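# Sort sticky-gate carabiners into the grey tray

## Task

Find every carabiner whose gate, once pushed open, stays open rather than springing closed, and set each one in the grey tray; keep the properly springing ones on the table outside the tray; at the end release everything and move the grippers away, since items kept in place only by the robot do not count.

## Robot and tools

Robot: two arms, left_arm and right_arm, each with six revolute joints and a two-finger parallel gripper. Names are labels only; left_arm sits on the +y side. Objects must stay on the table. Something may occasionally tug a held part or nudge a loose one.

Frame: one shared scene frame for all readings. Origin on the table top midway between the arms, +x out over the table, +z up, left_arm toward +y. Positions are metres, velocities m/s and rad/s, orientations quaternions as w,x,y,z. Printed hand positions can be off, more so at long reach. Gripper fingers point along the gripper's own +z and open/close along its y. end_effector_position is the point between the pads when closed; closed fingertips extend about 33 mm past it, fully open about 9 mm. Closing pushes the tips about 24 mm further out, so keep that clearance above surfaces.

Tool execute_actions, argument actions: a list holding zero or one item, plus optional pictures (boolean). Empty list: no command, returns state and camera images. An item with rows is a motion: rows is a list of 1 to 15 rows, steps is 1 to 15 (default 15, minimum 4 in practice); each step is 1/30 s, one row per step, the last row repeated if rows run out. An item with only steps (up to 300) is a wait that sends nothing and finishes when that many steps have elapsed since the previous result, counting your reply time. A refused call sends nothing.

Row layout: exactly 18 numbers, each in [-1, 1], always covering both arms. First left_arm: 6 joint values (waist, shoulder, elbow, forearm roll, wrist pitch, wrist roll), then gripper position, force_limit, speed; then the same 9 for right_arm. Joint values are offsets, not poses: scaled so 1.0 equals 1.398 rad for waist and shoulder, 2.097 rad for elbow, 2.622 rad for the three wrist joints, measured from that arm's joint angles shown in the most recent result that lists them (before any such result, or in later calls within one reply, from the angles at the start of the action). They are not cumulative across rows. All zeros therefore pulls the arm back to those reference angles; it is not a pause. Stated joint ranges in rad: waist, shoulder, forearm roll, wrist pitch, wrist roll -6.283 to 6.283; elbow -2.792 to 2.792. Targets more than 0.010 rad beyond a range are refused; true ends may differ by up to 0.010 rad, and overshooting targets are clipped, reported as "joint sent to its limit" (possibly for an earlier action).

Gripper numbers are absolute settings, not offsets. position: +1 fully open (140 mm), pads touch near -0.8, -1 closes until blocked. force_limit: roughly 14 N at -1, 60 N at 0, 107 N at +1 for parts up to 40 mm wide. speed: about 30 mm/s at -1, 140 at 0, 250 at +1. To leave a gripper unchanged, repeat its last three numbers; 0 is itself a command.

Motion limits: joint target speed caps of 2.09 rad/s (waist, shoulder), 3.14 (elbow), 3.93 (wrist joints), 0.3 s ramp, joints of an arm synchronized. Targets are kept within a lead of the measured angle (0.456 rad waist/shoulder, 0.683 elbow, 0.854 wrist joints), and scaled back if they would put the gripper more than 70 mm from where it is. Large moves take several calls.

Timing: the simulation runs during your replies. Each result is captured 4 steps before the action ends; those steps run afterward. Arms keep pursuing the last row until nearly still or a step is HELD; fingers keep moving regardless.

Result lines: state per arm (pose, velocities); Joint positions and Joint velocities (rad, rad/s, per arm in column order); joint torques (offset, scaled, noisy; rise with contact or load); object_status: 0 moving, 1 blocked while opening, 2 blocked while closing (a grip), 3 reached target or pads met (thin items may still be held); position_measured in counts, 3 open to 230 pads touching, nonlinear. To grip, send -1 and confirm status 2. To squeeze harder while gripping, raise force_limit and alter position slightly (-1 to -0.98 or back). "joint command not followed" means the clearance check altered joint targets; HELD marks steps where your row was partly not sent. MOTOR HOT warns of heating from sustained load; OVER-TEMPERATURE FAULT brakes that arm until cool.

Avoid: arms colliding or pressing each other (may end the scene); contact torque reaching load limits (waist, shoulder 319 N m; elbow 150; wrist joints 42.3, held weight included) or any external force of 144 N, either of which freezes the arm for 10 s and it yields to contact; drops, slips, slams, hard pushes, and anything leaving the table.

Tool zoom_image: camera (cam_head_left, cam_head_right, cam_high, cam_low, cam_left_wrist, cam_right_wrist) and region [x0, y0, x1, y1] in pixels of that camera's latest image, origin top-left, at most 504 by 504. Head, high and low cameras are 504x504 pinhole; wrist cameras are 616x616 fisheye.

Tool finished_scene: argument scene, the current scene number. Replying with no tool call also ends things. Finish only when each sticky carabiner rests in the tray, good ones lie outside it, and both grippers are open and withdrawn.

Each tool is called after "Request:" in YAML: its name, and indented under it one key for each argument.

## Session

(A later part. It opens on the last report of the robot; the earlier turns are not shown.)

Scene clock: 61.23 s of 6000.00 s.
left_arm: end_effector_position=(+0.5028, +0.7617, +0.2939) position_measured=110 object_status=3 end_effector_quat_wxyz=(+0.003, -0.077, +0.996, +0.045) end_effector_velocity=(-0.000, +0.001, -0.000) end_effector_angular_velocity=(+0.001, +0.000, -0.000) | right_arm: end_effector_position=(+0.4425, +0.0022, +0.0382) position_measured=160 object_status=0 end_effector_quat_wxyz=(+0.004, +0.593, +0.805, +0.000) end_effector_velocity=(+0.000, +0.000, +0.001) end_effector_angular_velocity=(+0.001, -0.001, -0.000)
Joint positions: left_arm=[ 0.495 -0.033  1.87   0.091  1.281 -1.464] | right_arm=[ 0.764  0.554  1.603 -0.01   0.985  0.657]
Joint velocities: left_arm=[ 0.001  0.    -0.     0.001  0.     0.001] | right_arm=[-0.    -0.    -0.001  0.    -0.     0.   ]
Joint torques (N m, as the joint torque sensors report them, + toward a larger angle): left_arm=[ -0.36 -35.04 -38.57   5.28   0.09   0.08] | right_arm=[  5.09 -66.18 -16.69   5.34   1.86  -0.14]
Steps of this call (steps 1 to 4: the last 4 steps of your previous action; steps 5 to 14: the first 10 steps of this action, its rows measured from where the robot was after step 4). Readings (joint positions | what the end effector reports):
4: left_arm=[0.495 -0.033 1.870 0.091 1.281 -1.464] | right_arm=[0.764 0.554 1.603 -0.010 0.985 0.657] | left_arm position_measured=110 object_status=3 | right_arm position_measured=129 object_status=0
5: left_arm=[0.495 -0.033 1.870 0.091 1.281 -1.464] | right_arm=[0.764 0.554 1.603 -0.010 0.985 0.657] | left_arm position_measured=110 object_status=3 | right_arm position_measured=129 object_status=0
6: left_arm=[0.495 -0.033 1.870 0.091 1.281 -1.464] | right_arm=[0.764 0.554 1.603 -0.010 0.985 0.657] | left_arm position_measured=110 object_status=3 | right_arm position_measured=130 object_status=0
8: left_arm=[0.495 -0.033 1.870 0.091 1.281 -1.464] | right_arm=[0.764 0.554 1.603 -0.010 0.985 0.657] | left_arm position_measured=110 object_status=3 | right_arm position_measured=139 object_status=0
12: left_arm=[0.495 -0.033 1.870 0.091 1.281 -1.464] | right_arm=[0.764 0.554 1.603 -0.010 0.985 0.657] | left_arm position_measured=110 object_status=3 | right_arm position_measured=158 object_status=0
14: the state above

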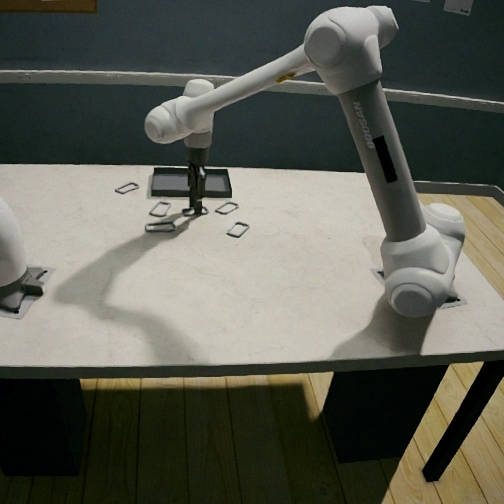

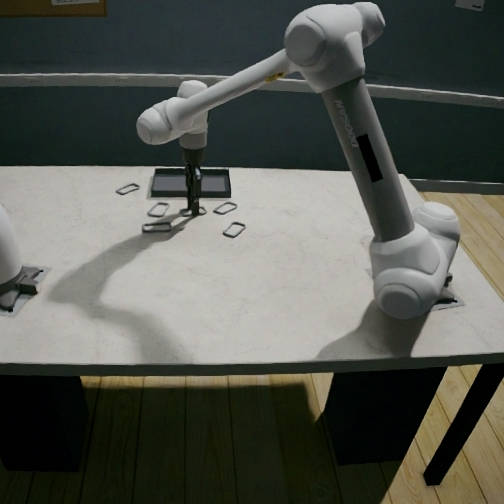

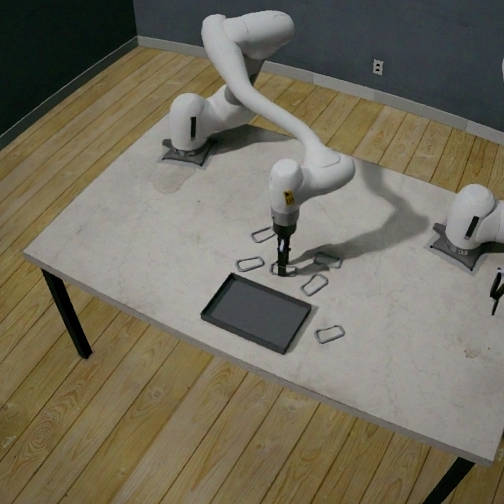

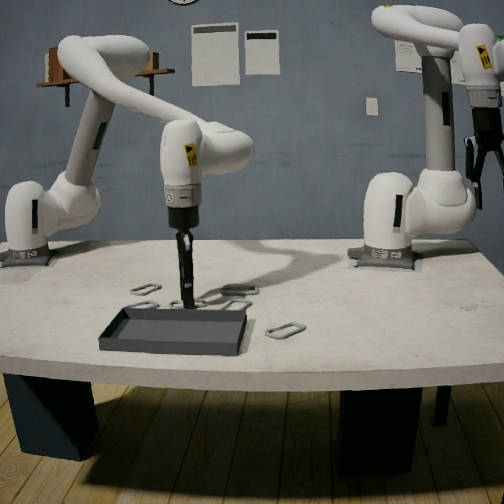

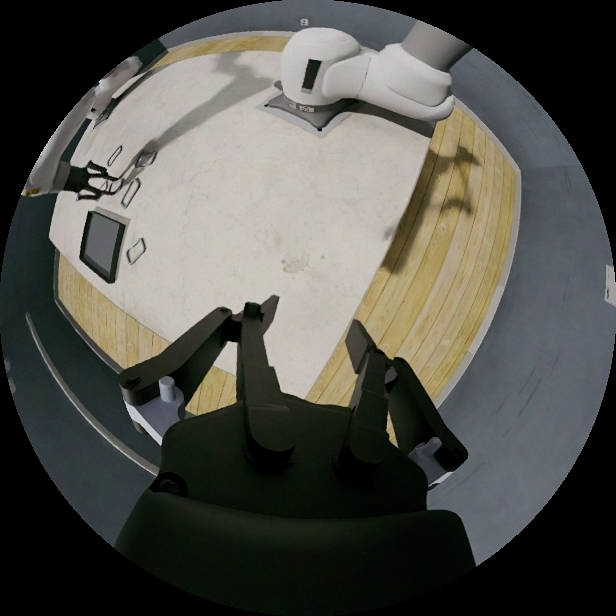

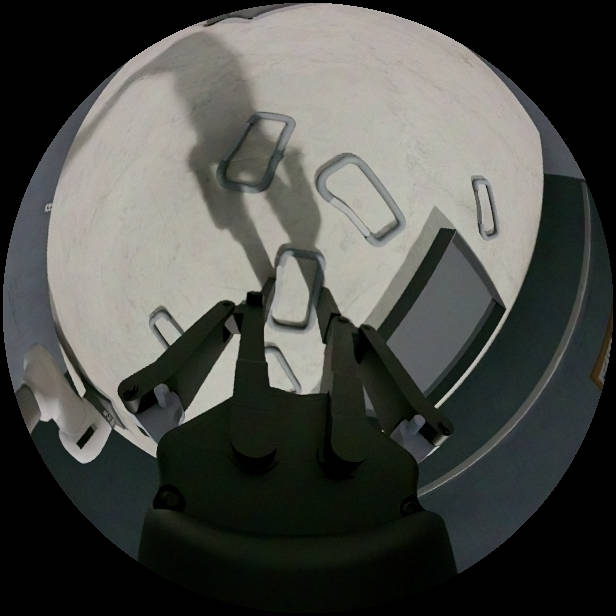

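Request:
execute_actions:
  actions:
    - {"rows":[[0,0,0,0,0,0,0.15,-0.5,-0.3,0,-0.0004,-0.00015,0,0.0003,0,-0.36,-0.5,-0.7],[0,0,0,0,0,0,0.15,-0.5,-0.3,0,-0.0008,-0.0003,0,0.0006,0,-0.36,-0.5,-0.7],[0,0,0,0,0,0,0.15,-0.5,-0.3,0,-0.0012,-0.0005,0,0.001,0,-0.36,-0.5,-0.7],[0,0,0,0,0,0,0.15,-0.5,-0.3,0,-0.0016,-0.0007,0,0.0013,0,-0.36,-0.5,-0.7],[0,0,0,0,0,0,0.15,-0.5,-0.3,0,-0.002,-0.0009,0,0.0017,0,-0.36,-0.5,-0.7],[0,0,0,0,0,0,0.15,-0.5,-0.3,0,-0.0025,-0.0011,0,0.0021,0,-0.47,-0.5,-0.7]],"steps":15}

Request:
execute_actions:
  actions:
    - {"steps":6}
  pictures: true

Request:
zoom_image:
  camera: "cam_right_wrist"
  region: [220,220,400,380]

Request:
execute_actions:
  actions:
    - {"rows":[[0,0,0,0,0,0,0.15,-0.5,-0.3,0,-0.0004,-0.0002,0,0.0003,0,0.15,-0.5,0]],"steps":15}

Request:
execute_actions:
  actions:
    - {"steps":5}
  pictures: true

Request:
zoom_image:
  camera: "cam_right_wrist"
  region: [220,220,400,380]

Scene clock: 61.97 s of 6000.00 s.
left_arm: end_effector_position=(+0.5028, +0.7617, +0.2939) position_measured=110 object_status=3 end_effector_quat_wxyz=(+0.003, -0.077, +0.996, +0.045) end_effector_velocity=(+0.000, -0.001, +0.001) end_effector_angular_velocity=(+0.001, -0.001, +0.000) | right_arm: end_effector_position=(+0.4425, +0.0021, +0.0416) position_measured=188 object_status=0 end_effector_quat_wxyz=(+0.004, +0.593, +0.805, +0.000) end_effector_velocity=(-0.000, -0.001, +0.001) end_effector_angular_velocity=(-0.003, +0.002, -0.000)
Joint positions: left_arm=[ 0.495 -0.033  1.87   0.091  1.281 -1.464] | right_arm=[ 0.764  0.551  1.601 -0.01   0.99   0.657]
Joint velocities: left_arm=[-0.002 -0.001 -0.     0.001  0.    -0.002] | right_arm=[-0.    -0.    -0.001 -0.     0.005  0.   ]
Joint torques (N m, as the joint torque sensors report them, + toward a larger angle): left_arm=[  0.27 -35.3  -38.52   5.32   0.05   0.06] | right_arm=[  2.35 -89.2  -31.99   3.64   0.12  -0.08]
Steps of this call (steps 1 to 4: the last 4 steps of your previous action; steps 5 to 11: the robot went on to your last target; steps 12 to 22: the first 11 steps of this action). Readings (joint positions | what the end effector reports):
12: left_arm=[0.495 -0.033 1.870 0.091 1.281 -1.464] | right_arm=[0.764 0.554 1.603 -0.010 0.985 0.657] | left_arm position_measured=110 object_status=3 | right_arm position_measured=160 object_status=0
13: left_arm=[0.495 -0.033 1.870 0.091 1.281 -1.464] | right_arm=[0.764 0.554 1.603 -0.010 0.985 0.657] | left_arm position_measured=110 object_status=3 | right_arm position_measured=161 object_status=0
15: left_arm=[0.495 -0.033 1.870 0.091 1.281 -1.464] | right_arm=[0.764 0.553 1.603 -0.010 0.986 0.657] | left_arm position_measured=110 object_status=3 | right_arm position_measured=168 object_status=0
19: left_arm=[0.495 -0.033 1.870 0.091 1.281 -1.464] | right_arm=[0.764 0.551 1.601 -0.010 0.989 0.657] | left_arm position_measured=110 object_status=3 | right_arm position_measured=178 object_status=0
22: the state above

Scene clock: 62.17 s of 6000.00 s.
left_arm: end_effector_position=(+0.5028, +0.7617, +0.2939) position_measured=110 object_status=3 end_effector_quat_wxyz=(+0.003, -0.077, +0.996, +0.045) end_effector_velocity=(-0.000, +0.001, +0.000) end_effector_angular_velocity=(+0.001, +0.000, +0.001) | right_arm: end_effector_position=(+0.4425, +0.0022, +0.0420) position_measured=188 object_status=3 end_effector_quat_wxyz=(+0.004, +0.593, +0.805, +0.000) end_effector_velocity=(+0.000, +0.000, +0.001) end_effector_angular_velocity=(+0.001, -0.000, -0.001)
Joint positions: left_arm=[ 0.495 -0.033  1.87   0.091  1.281 -1.464] | right_arm=[ 0.764  0.55   1.601 -0.01   0.99   0.657]
Joint velocities: left_arm=[ 0.001 -0.     0.     0.001  0.    -0.   ] | right_arm=[-0.    -0.001 -0.001  0.     0.001  0.001]
Joint torques (N m, as the joint torque sensors report them, + toward a larger angle): left_arm=[ -0.5  -35.11 -38.56   5.25   0.12   0.04] | right_arm=[  3.23 -90.82 -33.19   3.83  -0.21  -0.42]
Kept back: nothing.
Steps of this call (steps 1 to 4: the last 4 steps of your previous action; steps 5 to 6: the robot went on to your last target). Readings (joint positions | what the end effector reports):
1: left_arm=[0.495 -0.033 1.870 0.091 1.281 -1.464] | right_arm=[0.764 0.551 1.601 -0.010 0.990 0.657] | left_arm position_measured=110 object_status=3 | right_arm position_measured=188 object_status=0
2: left_arm=[0.495 -0.033 1.870 0.091 1.281 -1.464] | right_arm=[0.764 0.551 1.601 -0.010 0.990 0.657] | left_arm position_measured=110 object_status=3 | right_arm position_measured=188 object_status=0
4: left_arm=[0.495 -0.033 1.870 0.091 1.281 -1.464] | right_arm=[0.764 0.550 1.601 -0.010 0.990 0.657] | left_arm position_measured=110 object_status=3 | right_arm position_measured=188 object_status=0
6: the state above

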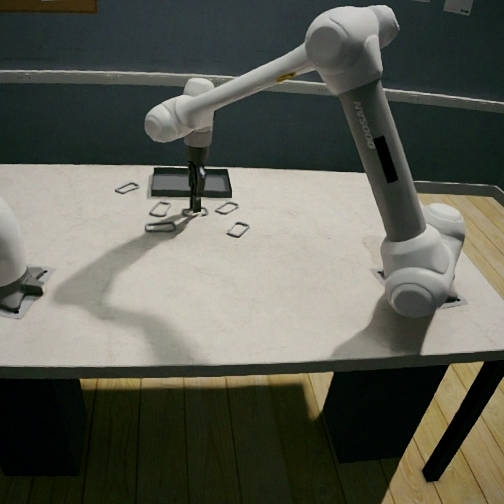

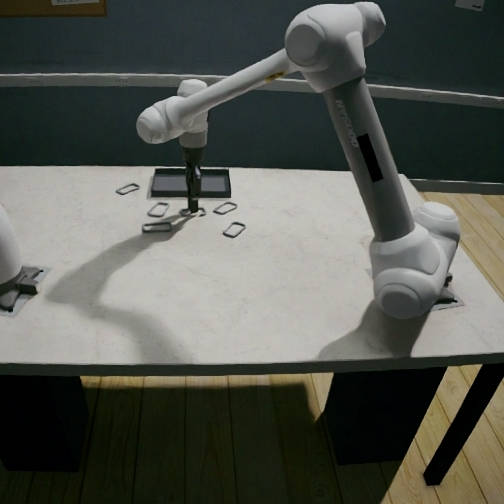

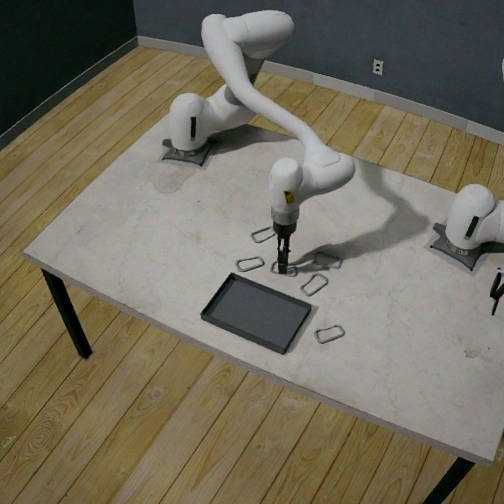

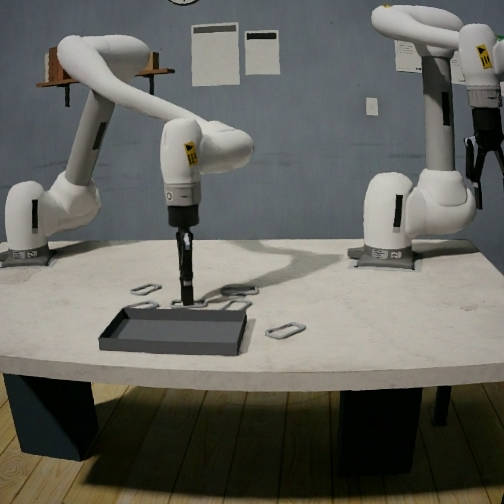

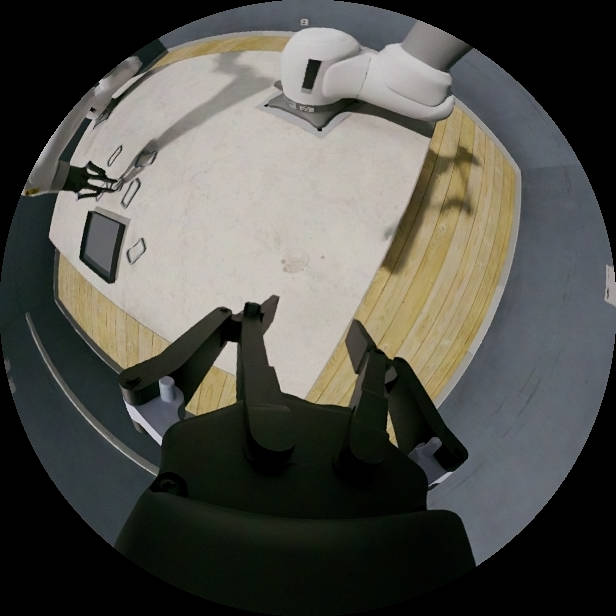

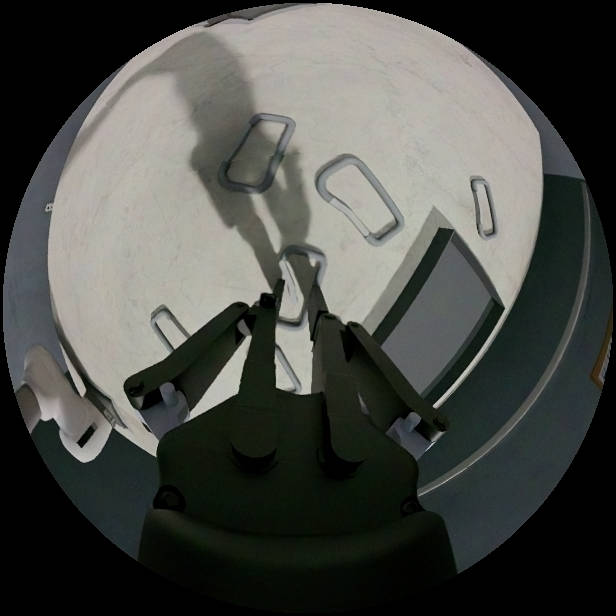

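Region (220, 220, 400, 380) of cam_right_wrist's 616x616 image, scaled by 2.800, with more detail than that image has.

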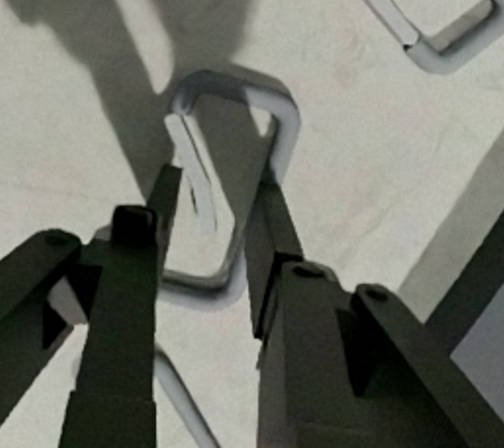

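Scene clock: 62.53 s of 6000.00 s.
left_arm: end_effector_position=(+0.5028, +0.7617, +0.2939) position_measured=110 object_status=3 end_effector_quat_wxyz=(+0.003, -0.077, +0.996, +0.045) end_effector_velocity=(-0.000, +0.000, +0.001) end_effector_angular_velocity=(-0.000, -0.001, +0.001) | right_arm: end_effector_position=(+0.4426, +0.0023, +0.0426) position_measured=117 object_status=0 end_effector_quat_wxyz=(+0.004, +0.593, +0.805, +0.000) end_effector_velocity=(+0.000, +0.000, +0.001) end_effector_angular_velocity=(+0.001, -0.001, +0.001)
Joint positions: left_arm=[ 0.495 -0.033  1.87   0.091  1.281 -1.464] | right_arm=[ 0.764  0.55   1.6   -0.01   0.991  0.657]
Joint velocities: left_arm=[ 0.001 -0.001  0.    -0.001 -0.    -0.   ] | right_arm=[-0.    -0.001 -0.001 -0.001  0.    -0.   ]
Joint torques (N m, as the joint torque sensors report them, + toward a larger angle): left_arm=[ -0.63 -34.48 -38.53   5.31   0.02   0.12] | right_arm=[  1.84 -91.47 -32.7    3.86  -0.18  -0.29]
Steps of this call (steps 1 to 11: the first 11 steps of this action). Readings (joint positions | what the end effector reports):
1: left_arm=[0.495 -0.033 1.870 0.091 1.281 -1.464] | right_arm=[0.764 0.550 1.601 -0.010 0.990 0.657] | left_arm position_measured=110 object_status=3 | right_arm position_measured=188 object_status=0
2: left_arm=[0.495 -0.033 1.870 0.091 1.281 -1.464] | right_arm=[0.764 0.550 1.601 -0.010 0.991 0.657] | left_arm position_measured=110 object_status=3 | right_arm position_measured=185 object_status=0
4: left_arm=[0.495 -0.033 1.870 0.091 1.281 -1.464] | right_arm=[0.764 0.550 1.600 -0.010 0.991 0.657] | left_arm position_measured=110 object_status=3 | right_arm position_measured=170 object_status=0
8: left_arm=[0.495 -0.033 1.870 0.091 1.281 -1.464] | right_arm=[0.764 0.550 1.600 -0.010 0.991 0.657] | left_arm position_measured=110 object_status=3 | right_arm position_measured=140 object_status=0
11: the state above

Scene clock: 62.70 s of 6000.00 s.
left_arm: end_effector_position=(+0.5028, +0.7617, +0.2939) position_measured=110 object_status=3 end_effector_quat_wxyz=(+0.003, -0.077, +0.996, +0.045) end_effector_velocity=(+0.000, -0.000, +0.000) end_effector_angular_velocity=(+0.000, -0.001, -0.000) | right_arm: end_effector_position=(+0.4426, +0.0023, +0.0426) position_measured=110 object_status=0 end_effector_quat_wxyz=(+0.004, +0.593, +0.805, +0.000) end_effector_velocity=(-0.000, +0.000, -0.000) end_effector_angular_velocity=(+0.000, +0.001, +0.001)
Joint positions: left_arm=[ 0.495 -0.033  1.87   0.091  1.281 -1.464] | right_arm=[ 0.764  0.55   1.6   -0.01   0.991  0.657]
Joint velocities: left_arm=[-0.001 -0.001  0.     0.    -0.    -0.001] | right_arm=[ 0.     0.    -0.     0.001  0.    -0.001]
Joint torques (N m, as the joint torque sensors report them, + toward a larger angle): left_arm=[ -0.44 -34.95 -38.62   5.3    0.     0.01] | right_arm=[  4.22 -91.03 -34.06   3.65  -0.07  -0.21]
Kept back: nothing.
Steps of this call (steps 1 to 4: the last 4 steps of your previous action; step 5: the robot went on to your last target). Readings (joint positions | what the end effector reports):
1: left_arm=[0.495 -0.033 1.870 0.091 1.281 -1.464] | right_arm=[0.764 0.550 1.600 -0.010 0.991 0.657] | left_arm position_measured=110 object_status=3 | right_arm position_measured=111 object_status=0
2: left_arm=[0.495 -0.033 1.870 0.091 1.281 -1.464] | right_arm=[0.764 0.550 1.600 -0.010 0.991 0.657] | left_arm position_measured=110 object_status=3 | right_arm position_measured=110 object_status=0
4: left_arm=[0.495 -0.033 1.870 0.091 1.281 -1.464] | right_arm=[0.764 0.550 1.600 -0.010 0.991 0.657] | left_arm position_measured=110 object_status=3 | right_arm position_measured=110 object_status=0
5: the state above

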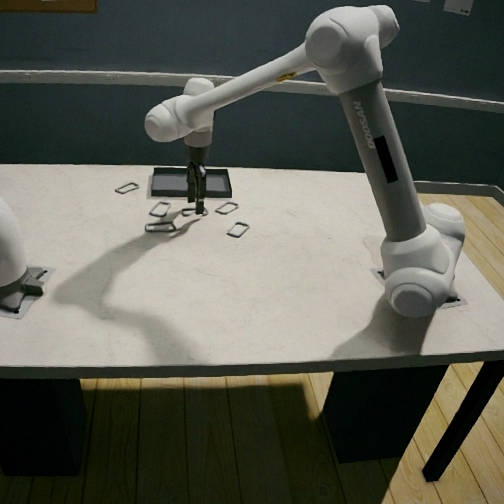

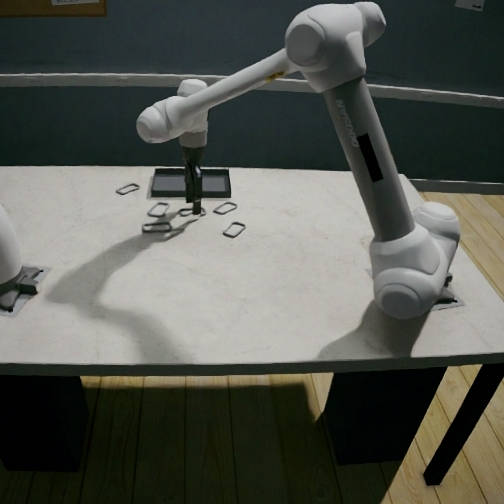

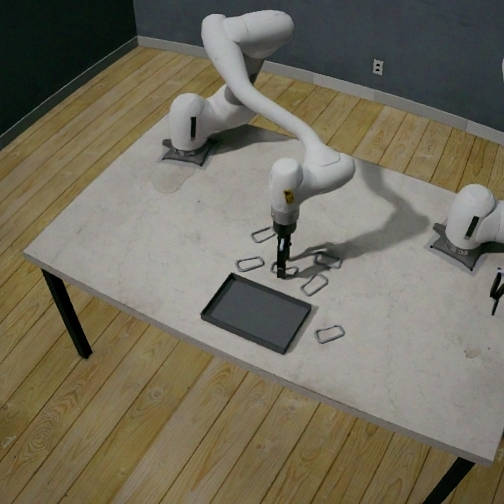

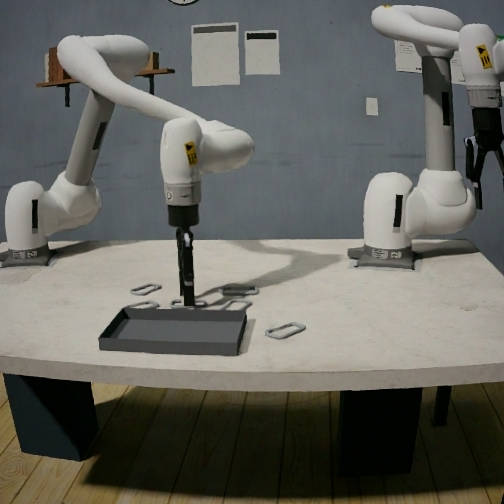

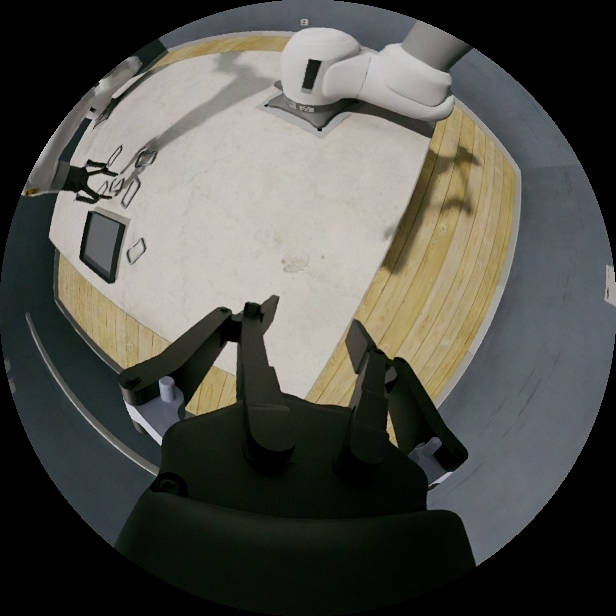

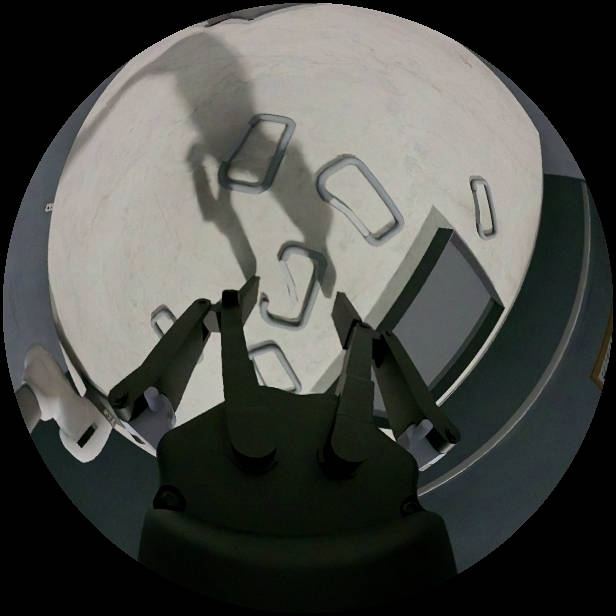

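Region (220, 220, 400, 380) of cam_right_wrist's 616x616 image, scaled by 2.800, with more detail than that image has.

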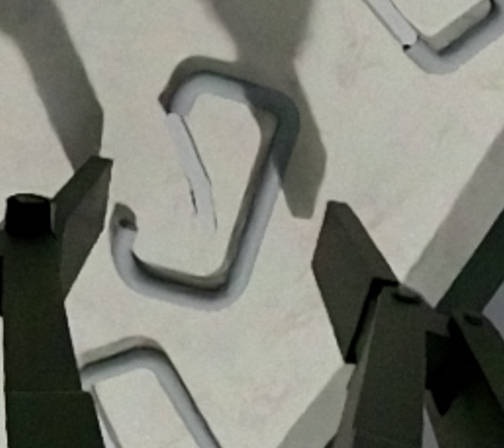

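Request:
execute_actions:
  actions:
    - {"rows":[[0,0,0,0,0,0,0.15,-0.5,-0.3,0,-0.007,-0.003,0,0.006,0,0.15,-0.5,0],[0,0,0,0,0,0,0.15,-0.5,-0.3,0,-0.007,-0.003,0,0.006,0,0.15,-0.5,0],[0,0,0,0,0,0,0.15,-0.5,-0.3,0,-0.007,-0.003,0,0.006,0,0.15,-0.5,0],[0,0,0,0,0,0,0.15,-0.5,-0.3,0,-0.007,-0.003,0,0.006,0,0.15,-0.5,0],[0,0,0,0,0,0,0.15,-0.5,-0.3,0,-0.007,-0.003,0,0.006,0,0.15,-0.5,0],[0,0,0,0,0,0,0.15,-0.5,-0.3,-0.0145,-0.0292,0.023,0,-0.0026,0.0458,0.15,-0.5,0]],"steps":15}

Request:
execute_actions:
  actions:
    - {"steps":8}
  pictures: true

Request:
zoom_image:
  camera: "cam_right_wrist"
  region: [220,220,400,380]

Scene clock: 63.50 s of 6000.00 s.
left_arm: end_effector_position=(+0.5028, +0.7617, +0.2939) position_measured=110 object_status=3 end_effector_quat_wxyz=(+0.003, -0.077, +0.996, +0.045) end_effector_velocity=(+0.000, +0.001, -0.001) end_effector_angular_velocity=(-0.001, +0.002, -0.001) | right_arm: end_effector_position=(+0.4416, -0.0214, +0.0521) position_measured=110 object_status=3 end_effector_quat_wxyz=(+0.004, +0.639, +0.769, +0.000) end_effector_velocity=(-0.003, -0.096, -0.000) end_effector_angular_velocity=(+0.002, -0.001, -0.474)
Joint positions: left_arm=[ 0.495 -0.033  1.87   0.091  1.281 -1.464] | right_arm=[ 0.747  0.514  1.639 -0.01   0.988  0.757]
Joint velocities: left_arm=[ 0.002  0.003 -0.    -0.001 -0.     0.002] | right_arm=[-0.071 -0.11   0.182  0.    -0.071  0.403]
Joint torques (N m, as the joint torque sensors report them, + toward a larger angle): left_arm=[ -0.13 -35.18 -38.54   5.36   0.03   0.06] | right_arm=[  9.43 -80.55 -36.59   4.04  -0.86  -0.22]
Steps of this call (steps 1 to 13: the robot went on to your last target; steps 14 to 24: the first 11 steps of this action). Readings (joint positions | what the end effector reports):
14: left_arm=[0.495 -0.033 1.870 0.091 1.281 -1.464] | right_arm=[0.764 0.550 1.600 -0.010 0.991 0.657] | left_arm position_measured=110 object_status=3 | right_arm position_measured=110 object_status=3
15: left_arm=[0.495 -0.033 1.870 0.091 1.281 -1.464] | right_arm=[0.764 0.548 1.599 -0.010 0.995 0.657] | left_arm position_measured=110 object_status=3 | right_arm position_measured=110 object_status=3
17: left_arm=[0.495 -0.033 1.870 0.091 1.281 -1.464] | right_arm=[0.764 0.543 1.596 -0.010 1.002 0.657] | left_arm position_measured=110 object_status=3 | right_arm position_measured=110 object_status=3
21: left_arm=[0.495 -0.033 1.870 0.091 1.281 -1.464] | right_arm=[0.759 0.533 1.607 -0.010 1.000 0.685] | left_arm position_measured=110 object_status=3 | right_arm position_measured=110 object_status=3
24: the state above

Scene clock: 63.77 s of 6000.00 s.
left_arm: end_effector_position=(+0.5028, +0.7617, +0.2939) position_measured=110 object_status=3 end_effector_quat_wxyz=(+0.003, -0.077, +0.996, +0.045) end_effector_velocity=(+0.001, -0.002, +0.000) end_effector_angular_velocity=(-0.000, -0.001, -0.003) | right_arm: end_effector_position=(+0.4414, -0.0261, +0.0519) position_measured=110 object_status=3 end_effector_quat_wxyz=(+0.004, +0.648, +0.762, +0.000) end_effector_velocity=(+0.000, -0.001, -0.000) end_effector_angular_velocity=(+0.000, +0.001, -0.007)
Joint positions: left_arm=[ 0.495 -0.033  1.87   0.091  1.281 -1.464] | right_arm=[ 0.744  0.509  1.648 -0.01   0.984  0.777]
Joint velocities: left_arm=[-0.003 -0.001 -0.    -0.     0.    -0.   ] | right_arm=[-0.001 -0.001  0.002  0.001 -0.001  0.006]
Joint torques (N m, as the joint torque sensors report them, + toward a larger angle): left_arm=[ -0.31 -35.2  -38.78   5.26   0.04  -0.02] | right_arm=[  1.82 -88.26 -33.81   3.75  -0.29  -0.58]
Kept back: nothing.
Steps of this call (steps 1 to 4: the last 4 steps of your previous action; steps 5 to 8: the robot went on to your last target). Readings (joint positions | what the end effector reports):
1: left_arm=[0.495 -0.033 1.870 0.091 1.281 -1.464] | right_arm=[0.745 0.512 1.644 -0.010 0.986 0.767] | left_arm position_measured=110 object_status=3 | right_arm position_measured=110 object_status=3
2: left_arm=[0.495 -0.033 1.870 0.091 1.281 -1.464] | right_arm=[0.745 0.510 1.646 -0.010 0.985 0.771] | left_arm position_measured=110 object_status=3 | right_arm position_measured=110 object_status=3
4: left_arm=[0.495 -0.033 1.870 0.091 1.281 -1.464] | right_arm=[0.744 0.510 1.647 -0.010 0.985 0.775] | left_arm position_measured=110 object_status=3 | right_arm position_measured=110 object_status=3
8: the state above

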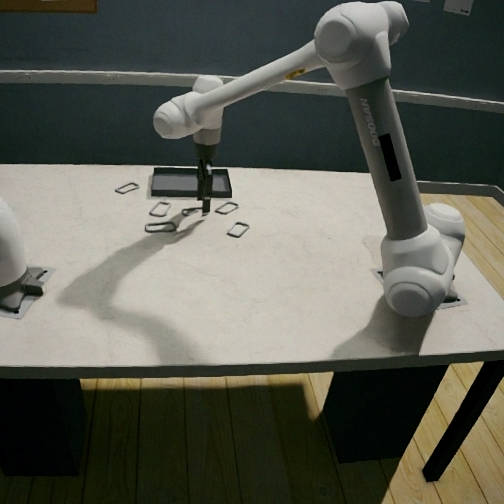

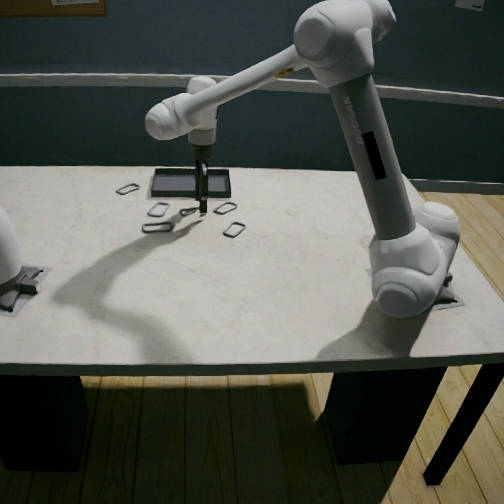

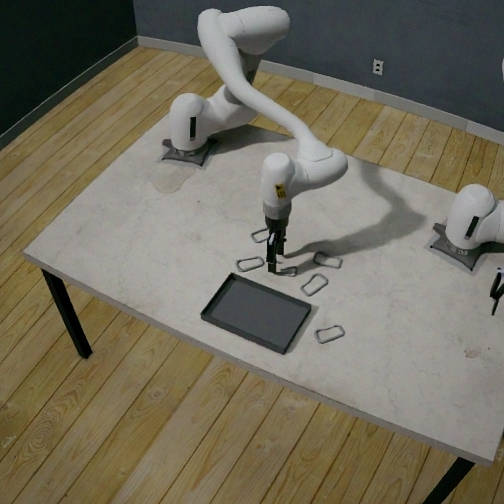

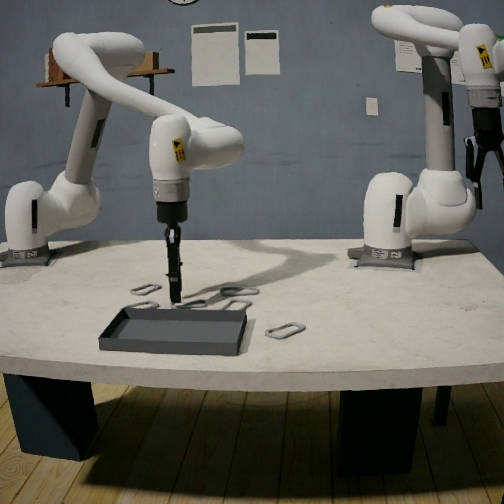

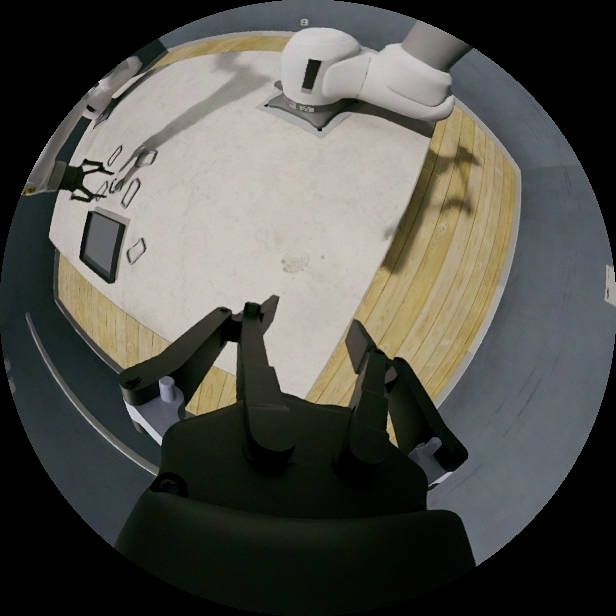

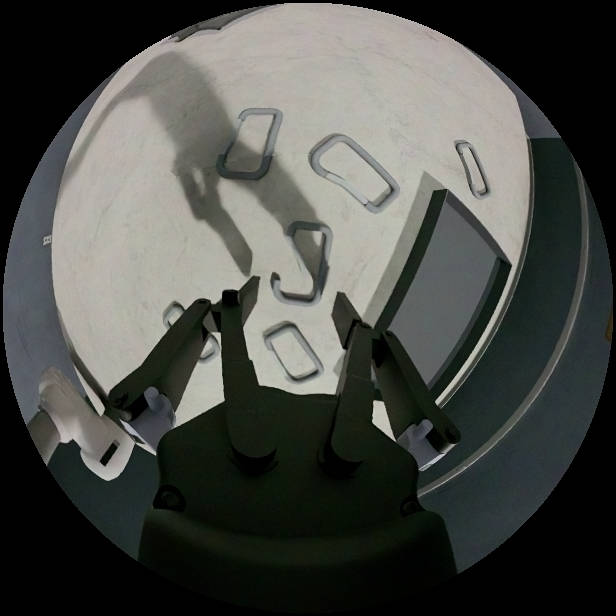

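Region (220, 220, 400, 380) of cam_right_wrist's 616x616 image, scaled by 2.800, with more detail than that image has.

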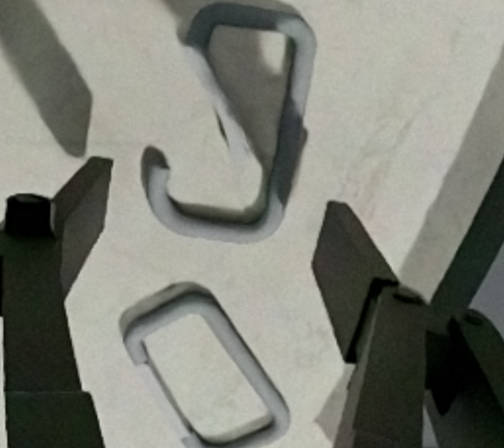

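Request:
execute_actions:
  actions:
    - {"rows":[[0,0,0,0,0,0,0.15,-0.5,-0.3,0,0.0097,0.0043,0,-0.0087,0,0.0,-0.7,-0.4]],"steps":15}

Request:
execute_actions:
  actions:
    - {"rows":[[0,0,0,0,0,0,0.15,-0.5,-0.3,0,0,0,0,0,0,-0.3,-0.7,-0.6]],"steps":15}

Request:
execute_actions:
  actions:
    - {"steps":6}
  pictures: true

Request:
zoom_image:
  camera: "cam_right_wrist"
  region: [220,220,400,380]

Scene clock: 64.40 s of 6000.00 s.
left_arm: end_effector_position=(+0.5028, +0.7617, +0.2939) position_measured=110 object_status=3 end_effector_quat_wxyz=(+0.003, -0.077, +0.996, +0.045) end_effector_velocity=(+0.000, +0.000, -0.000) end_effector_angular_velocity=(-0.001, +0.001, +0.001) | right_arm: end_effector_position=(+0.4416, -0.0258, +0.0376) position_measured=129 object_status=0 end_effector_quat_wxyz=(+0.004, +0.648, +0.762, +0.000) end_effector_velocity=(-0.000, -0.000, -0.004) end_effector_angular_velocity=(-0.002, +0.001, +0.002)
Joint positions: left_arm=[ 0.495 -0.033  1.87   0.091  1.281 -1.464] | right_arm=[ 0.744  0.522  1.657 -0.01   0.962  0.777]
Joint velocities: left_arm=[ 0.     0.001 -0.    -0.     0.    -0.   ] | right_arm=[-0.     0.004  0.002 -0.    -0.003 -0.002]
Joint torques (N m, as the joint torque sensors report them, + toward a larger angle): left_arm=[  0.52 -34.48 -38.89   5.22   0.12   0.08] | right_arm=[  3.23 -87.43 -32.81   3.94  -0.1   -0.08]
Steps of this call (steps 1 to 8: the robot went on to your last target; steps 9 to 19: the first 11 steps of this action). Readings (joint positions | what the end effector reports):
9: left_arm=[0.495 -0.033 1.870 0.091 1.281 -1.464] | right_arm=[0.744 0.509 1.649 -0.010 0.984 0.777] | left_arm position_measured=110 object_status=3 | right_arm position_measured=110 object_status=0
10: left_arm=[0.495 -0.033 1.870 0.091 1.281 -1.464] | right_arm=[0.744 0.511 1.650 -0.010 0.980 0.777] | left_arm position_measured=110 object_status=3 | right_arm position_measured=112 object_status=0
12: left_arm=[0.495 -0.033 1.870 0.091 1.281 -1.464] | right_arm=[0.744 0.518 1.655 -0.010 0.969 0.777] | left_arm position_measured=110 object_status=3 | right_arm position_measured=122 object_status=0
16: left_arm=[0.495 -0.033 1.870 0.091 1.281 -1.464] | right_arm=[0.744 0.522 1.657 -0.010 0.963 0.777] | left_arm position_measured=110 object_status=3 | right_arm position_measured=129 object_status=0
19: the state above

Scene clock: 64.90 s of 6000.00 s.
left_arm: end_effector_position=(+0.5028, +0.7617, +0.2939) position_measured=110 object_status=3 end_effector_quat_wxyz=(+0.003, -0.077, +0.996, +0.045) end_effector_velocity=(+0.000, +0.000, -0.001) end_effector_angular_velocity=(-0.002, +0.001, -0.001) | right_arm: end_effector_position=(+0.4416, -0.0259, +0.0374) position_measured=150 object_status=0 end_effector_quat_wxyz=(+0.004, +0.648, +0.762, +0.000) end_effector_velocity=(-0.000, +0.000, -0.000) end_effector_angular_velocity=(-0.000, +0.001, +0.000)
Joint positions: left_arm=[ 0.495 -0.033  1.87   0.091  1.281 -1.464] | right_arm=[ 0.744  0.523  1.657 -0.01   0.962  0.777]
Joint velocities: left_arm=[ 0.001  0.001 -0.    -0.002  0.     0.002] | right_arm=[ 0.     0.     0.     0.    -0.    -0.001]
Joint torques (N m, as the joint torque sensors report them, + toward a larger angle): left_arm=[ -0.28 -33.92 -38.58   5.33   0.1   -0.11] | right_arm=[  1.99 -80.43 -29.38   3.75  -0.6   -0.34]
Steps of this call (steps 1 to 4: the last 4 steps of your previous action; steps 5 to 15: the first 11 steps of this action, its rows measured from where the robot was after step 4). Readings (joint positions | what the end effector reports):
4: left_arm=[0.495 -0.033 1.870 0.091 1.281 -1.464] | right_arm=[0.744 0.523 1.657 -0.010 0.962 0.777] | left_arm position_measured=110 object_status=3 | right_arm position_measured=129 object_status=3
5: left_arm=[0.495 -0.033 1.870 0.091 1.281 -1.464] | right_arm=[0.744 0.523 1.657 -0.010 0.962 0.777] | left_arm position_measured=110 object_status=3 | right_arm position_measured=129 object_status=0
6: left_arm=[0.495 -0.033 1.870 0.091 1.281 -1.464] | right_arm=[0.744 0.523 1.657 -0.010 0.962 0.777] | left_arm position_measured=110 object_status=3 | right_arm position_measured=130 object_status=0
8: left_arm=[0.495 -0.033 1.870 0.091 1.281 -1.464] | right_arm=[0.744 0.523 1.657 -0.010 0.962 0.777] | left_arm position_measured=110 object_status=3 | right_arm position_measured=138 object_status=0
12: left_arm=[0.495 -0.033 1.870 0.091 1.281 -1.464] | right_arm=[0.744 0.523 1.657 -0.010 0.962 0.777] | left_arm position_measured=110 object_status=3 | right_arm position_measured=150 object_status=0
15: the state above

Scene clock: 65.10 s of 6000.00 s.
left_arm: end_effector_position=(+0.5028, +0.7617, +0.2939) position_measured=110 object_status=3 end_effector_quat_wxyz=(+0.003, -0.077, +0.996, +0.045) end_effector_velocity=(+0.000, -0.001, +0.000) end_effector_angular_velocity=(+0.001, +0.000, -0.002) | right_arm: end_effector_position=(+0.4416, -0.0259, +0.0374) position_measured=150 object_status=2 end_effector_quat_wxyz=(+0.004, +0.648, +0.762, +0.000) end_effector_velocity=(+0.000, +0.000, -0.000) end_effector_angular_velocity=(+0.001, +0.000, -0.000)
Joint positions: left_arm=[ 0.495 -0.033  1.87   0.091  1.281 -1.464] | right_arm=[ 0.744  0.523  1.657 -0.01   0.962  0.777]
Joint velocities: left_arm=[-0.002 -0.    -0.     0.001  0.    -0.   ] | right_arm=[-0.  0. -0.  0. -0. -0.]
Joint torques (N m, as the joint torque sensors report them, + toward a larger angle): left_arm=[ -0.05 -35.13 -38.81   5.26   0.14  -0.01] | right_arm=[  2.36 -79.87 -29.66   3.6   -0.5   -0.35]
Kept back: nothing.
Steps of this call (steps 1 to 4: the last 4 steps of your previous action; steps 5 to 6: the robot went on to your last target). Readings (joint positions | what the end effector reports):
1: left_arm=[0.495 -0.033 1.870 0.091 1.281 -1.464] | right_arm=[0.744 0.523 1.657 -0.010 0.962 0.777] | left_arm position_measured=110 object_status=3 | right_arm position_measured=150 object_status=2
2: left_arm=[0.495 -0.033 1.870 0.091 1.281 -1.464] | right_arm=[0.744 0.523 1.657 -0.010 0.962 0.777] | left_arm position_measured=110 object_status=3 | right_arm position_measured=150 object_status=2
4: left_arm=[0.495 -0.033 1.870 0.091 1.281 -1.464] | right_arm=[0.744 0.523 1.657 -0.010 0.962 0.777] | left_arm position_measured=110 object_status=3 | right_arm position_measured=150 object_status=2
6: the state above

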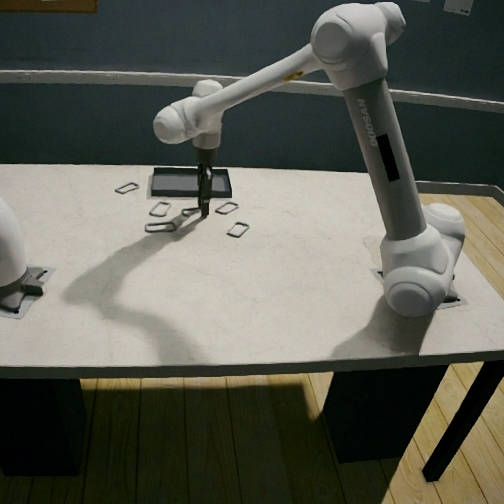

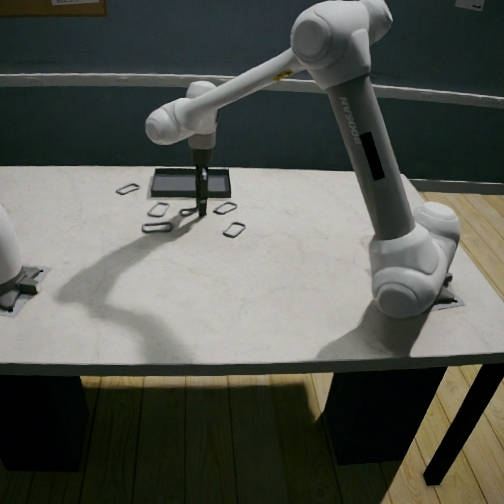

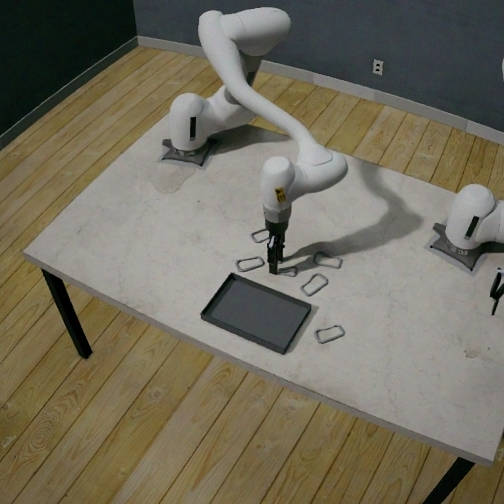

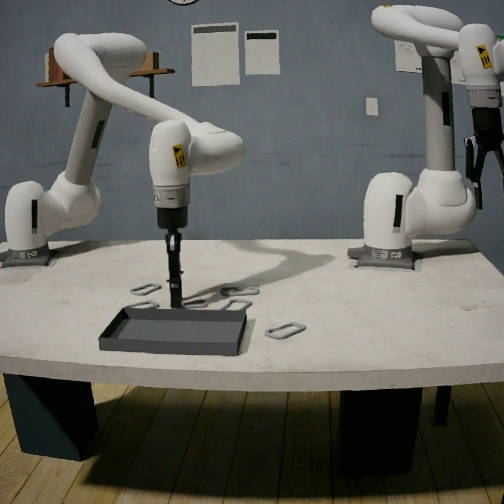

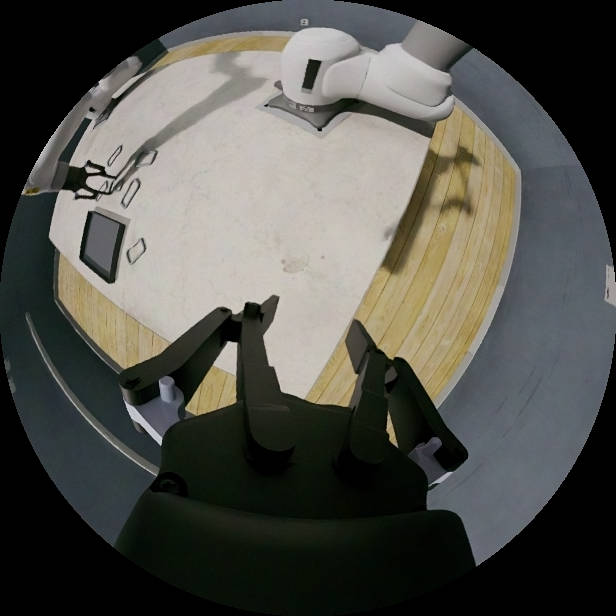

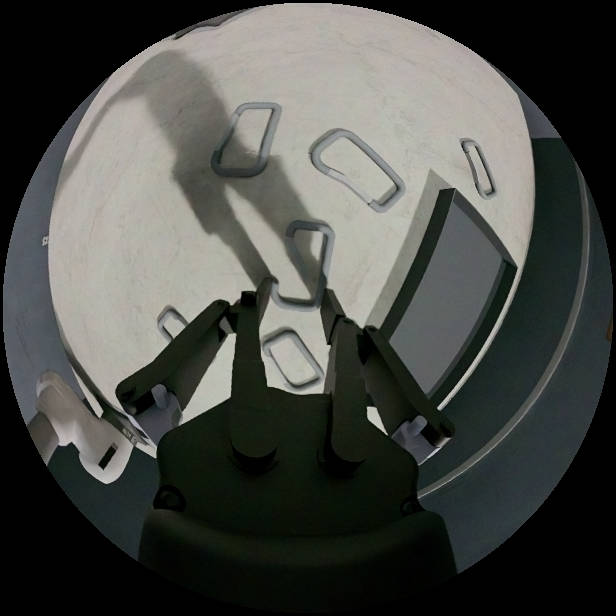

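Region (220, 220, 400, 380) of cam_right_wrist's 616x616 image, scaled by 2.800, with more detail than that image has.

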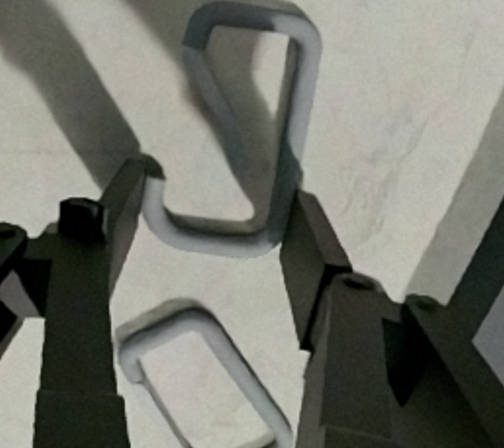

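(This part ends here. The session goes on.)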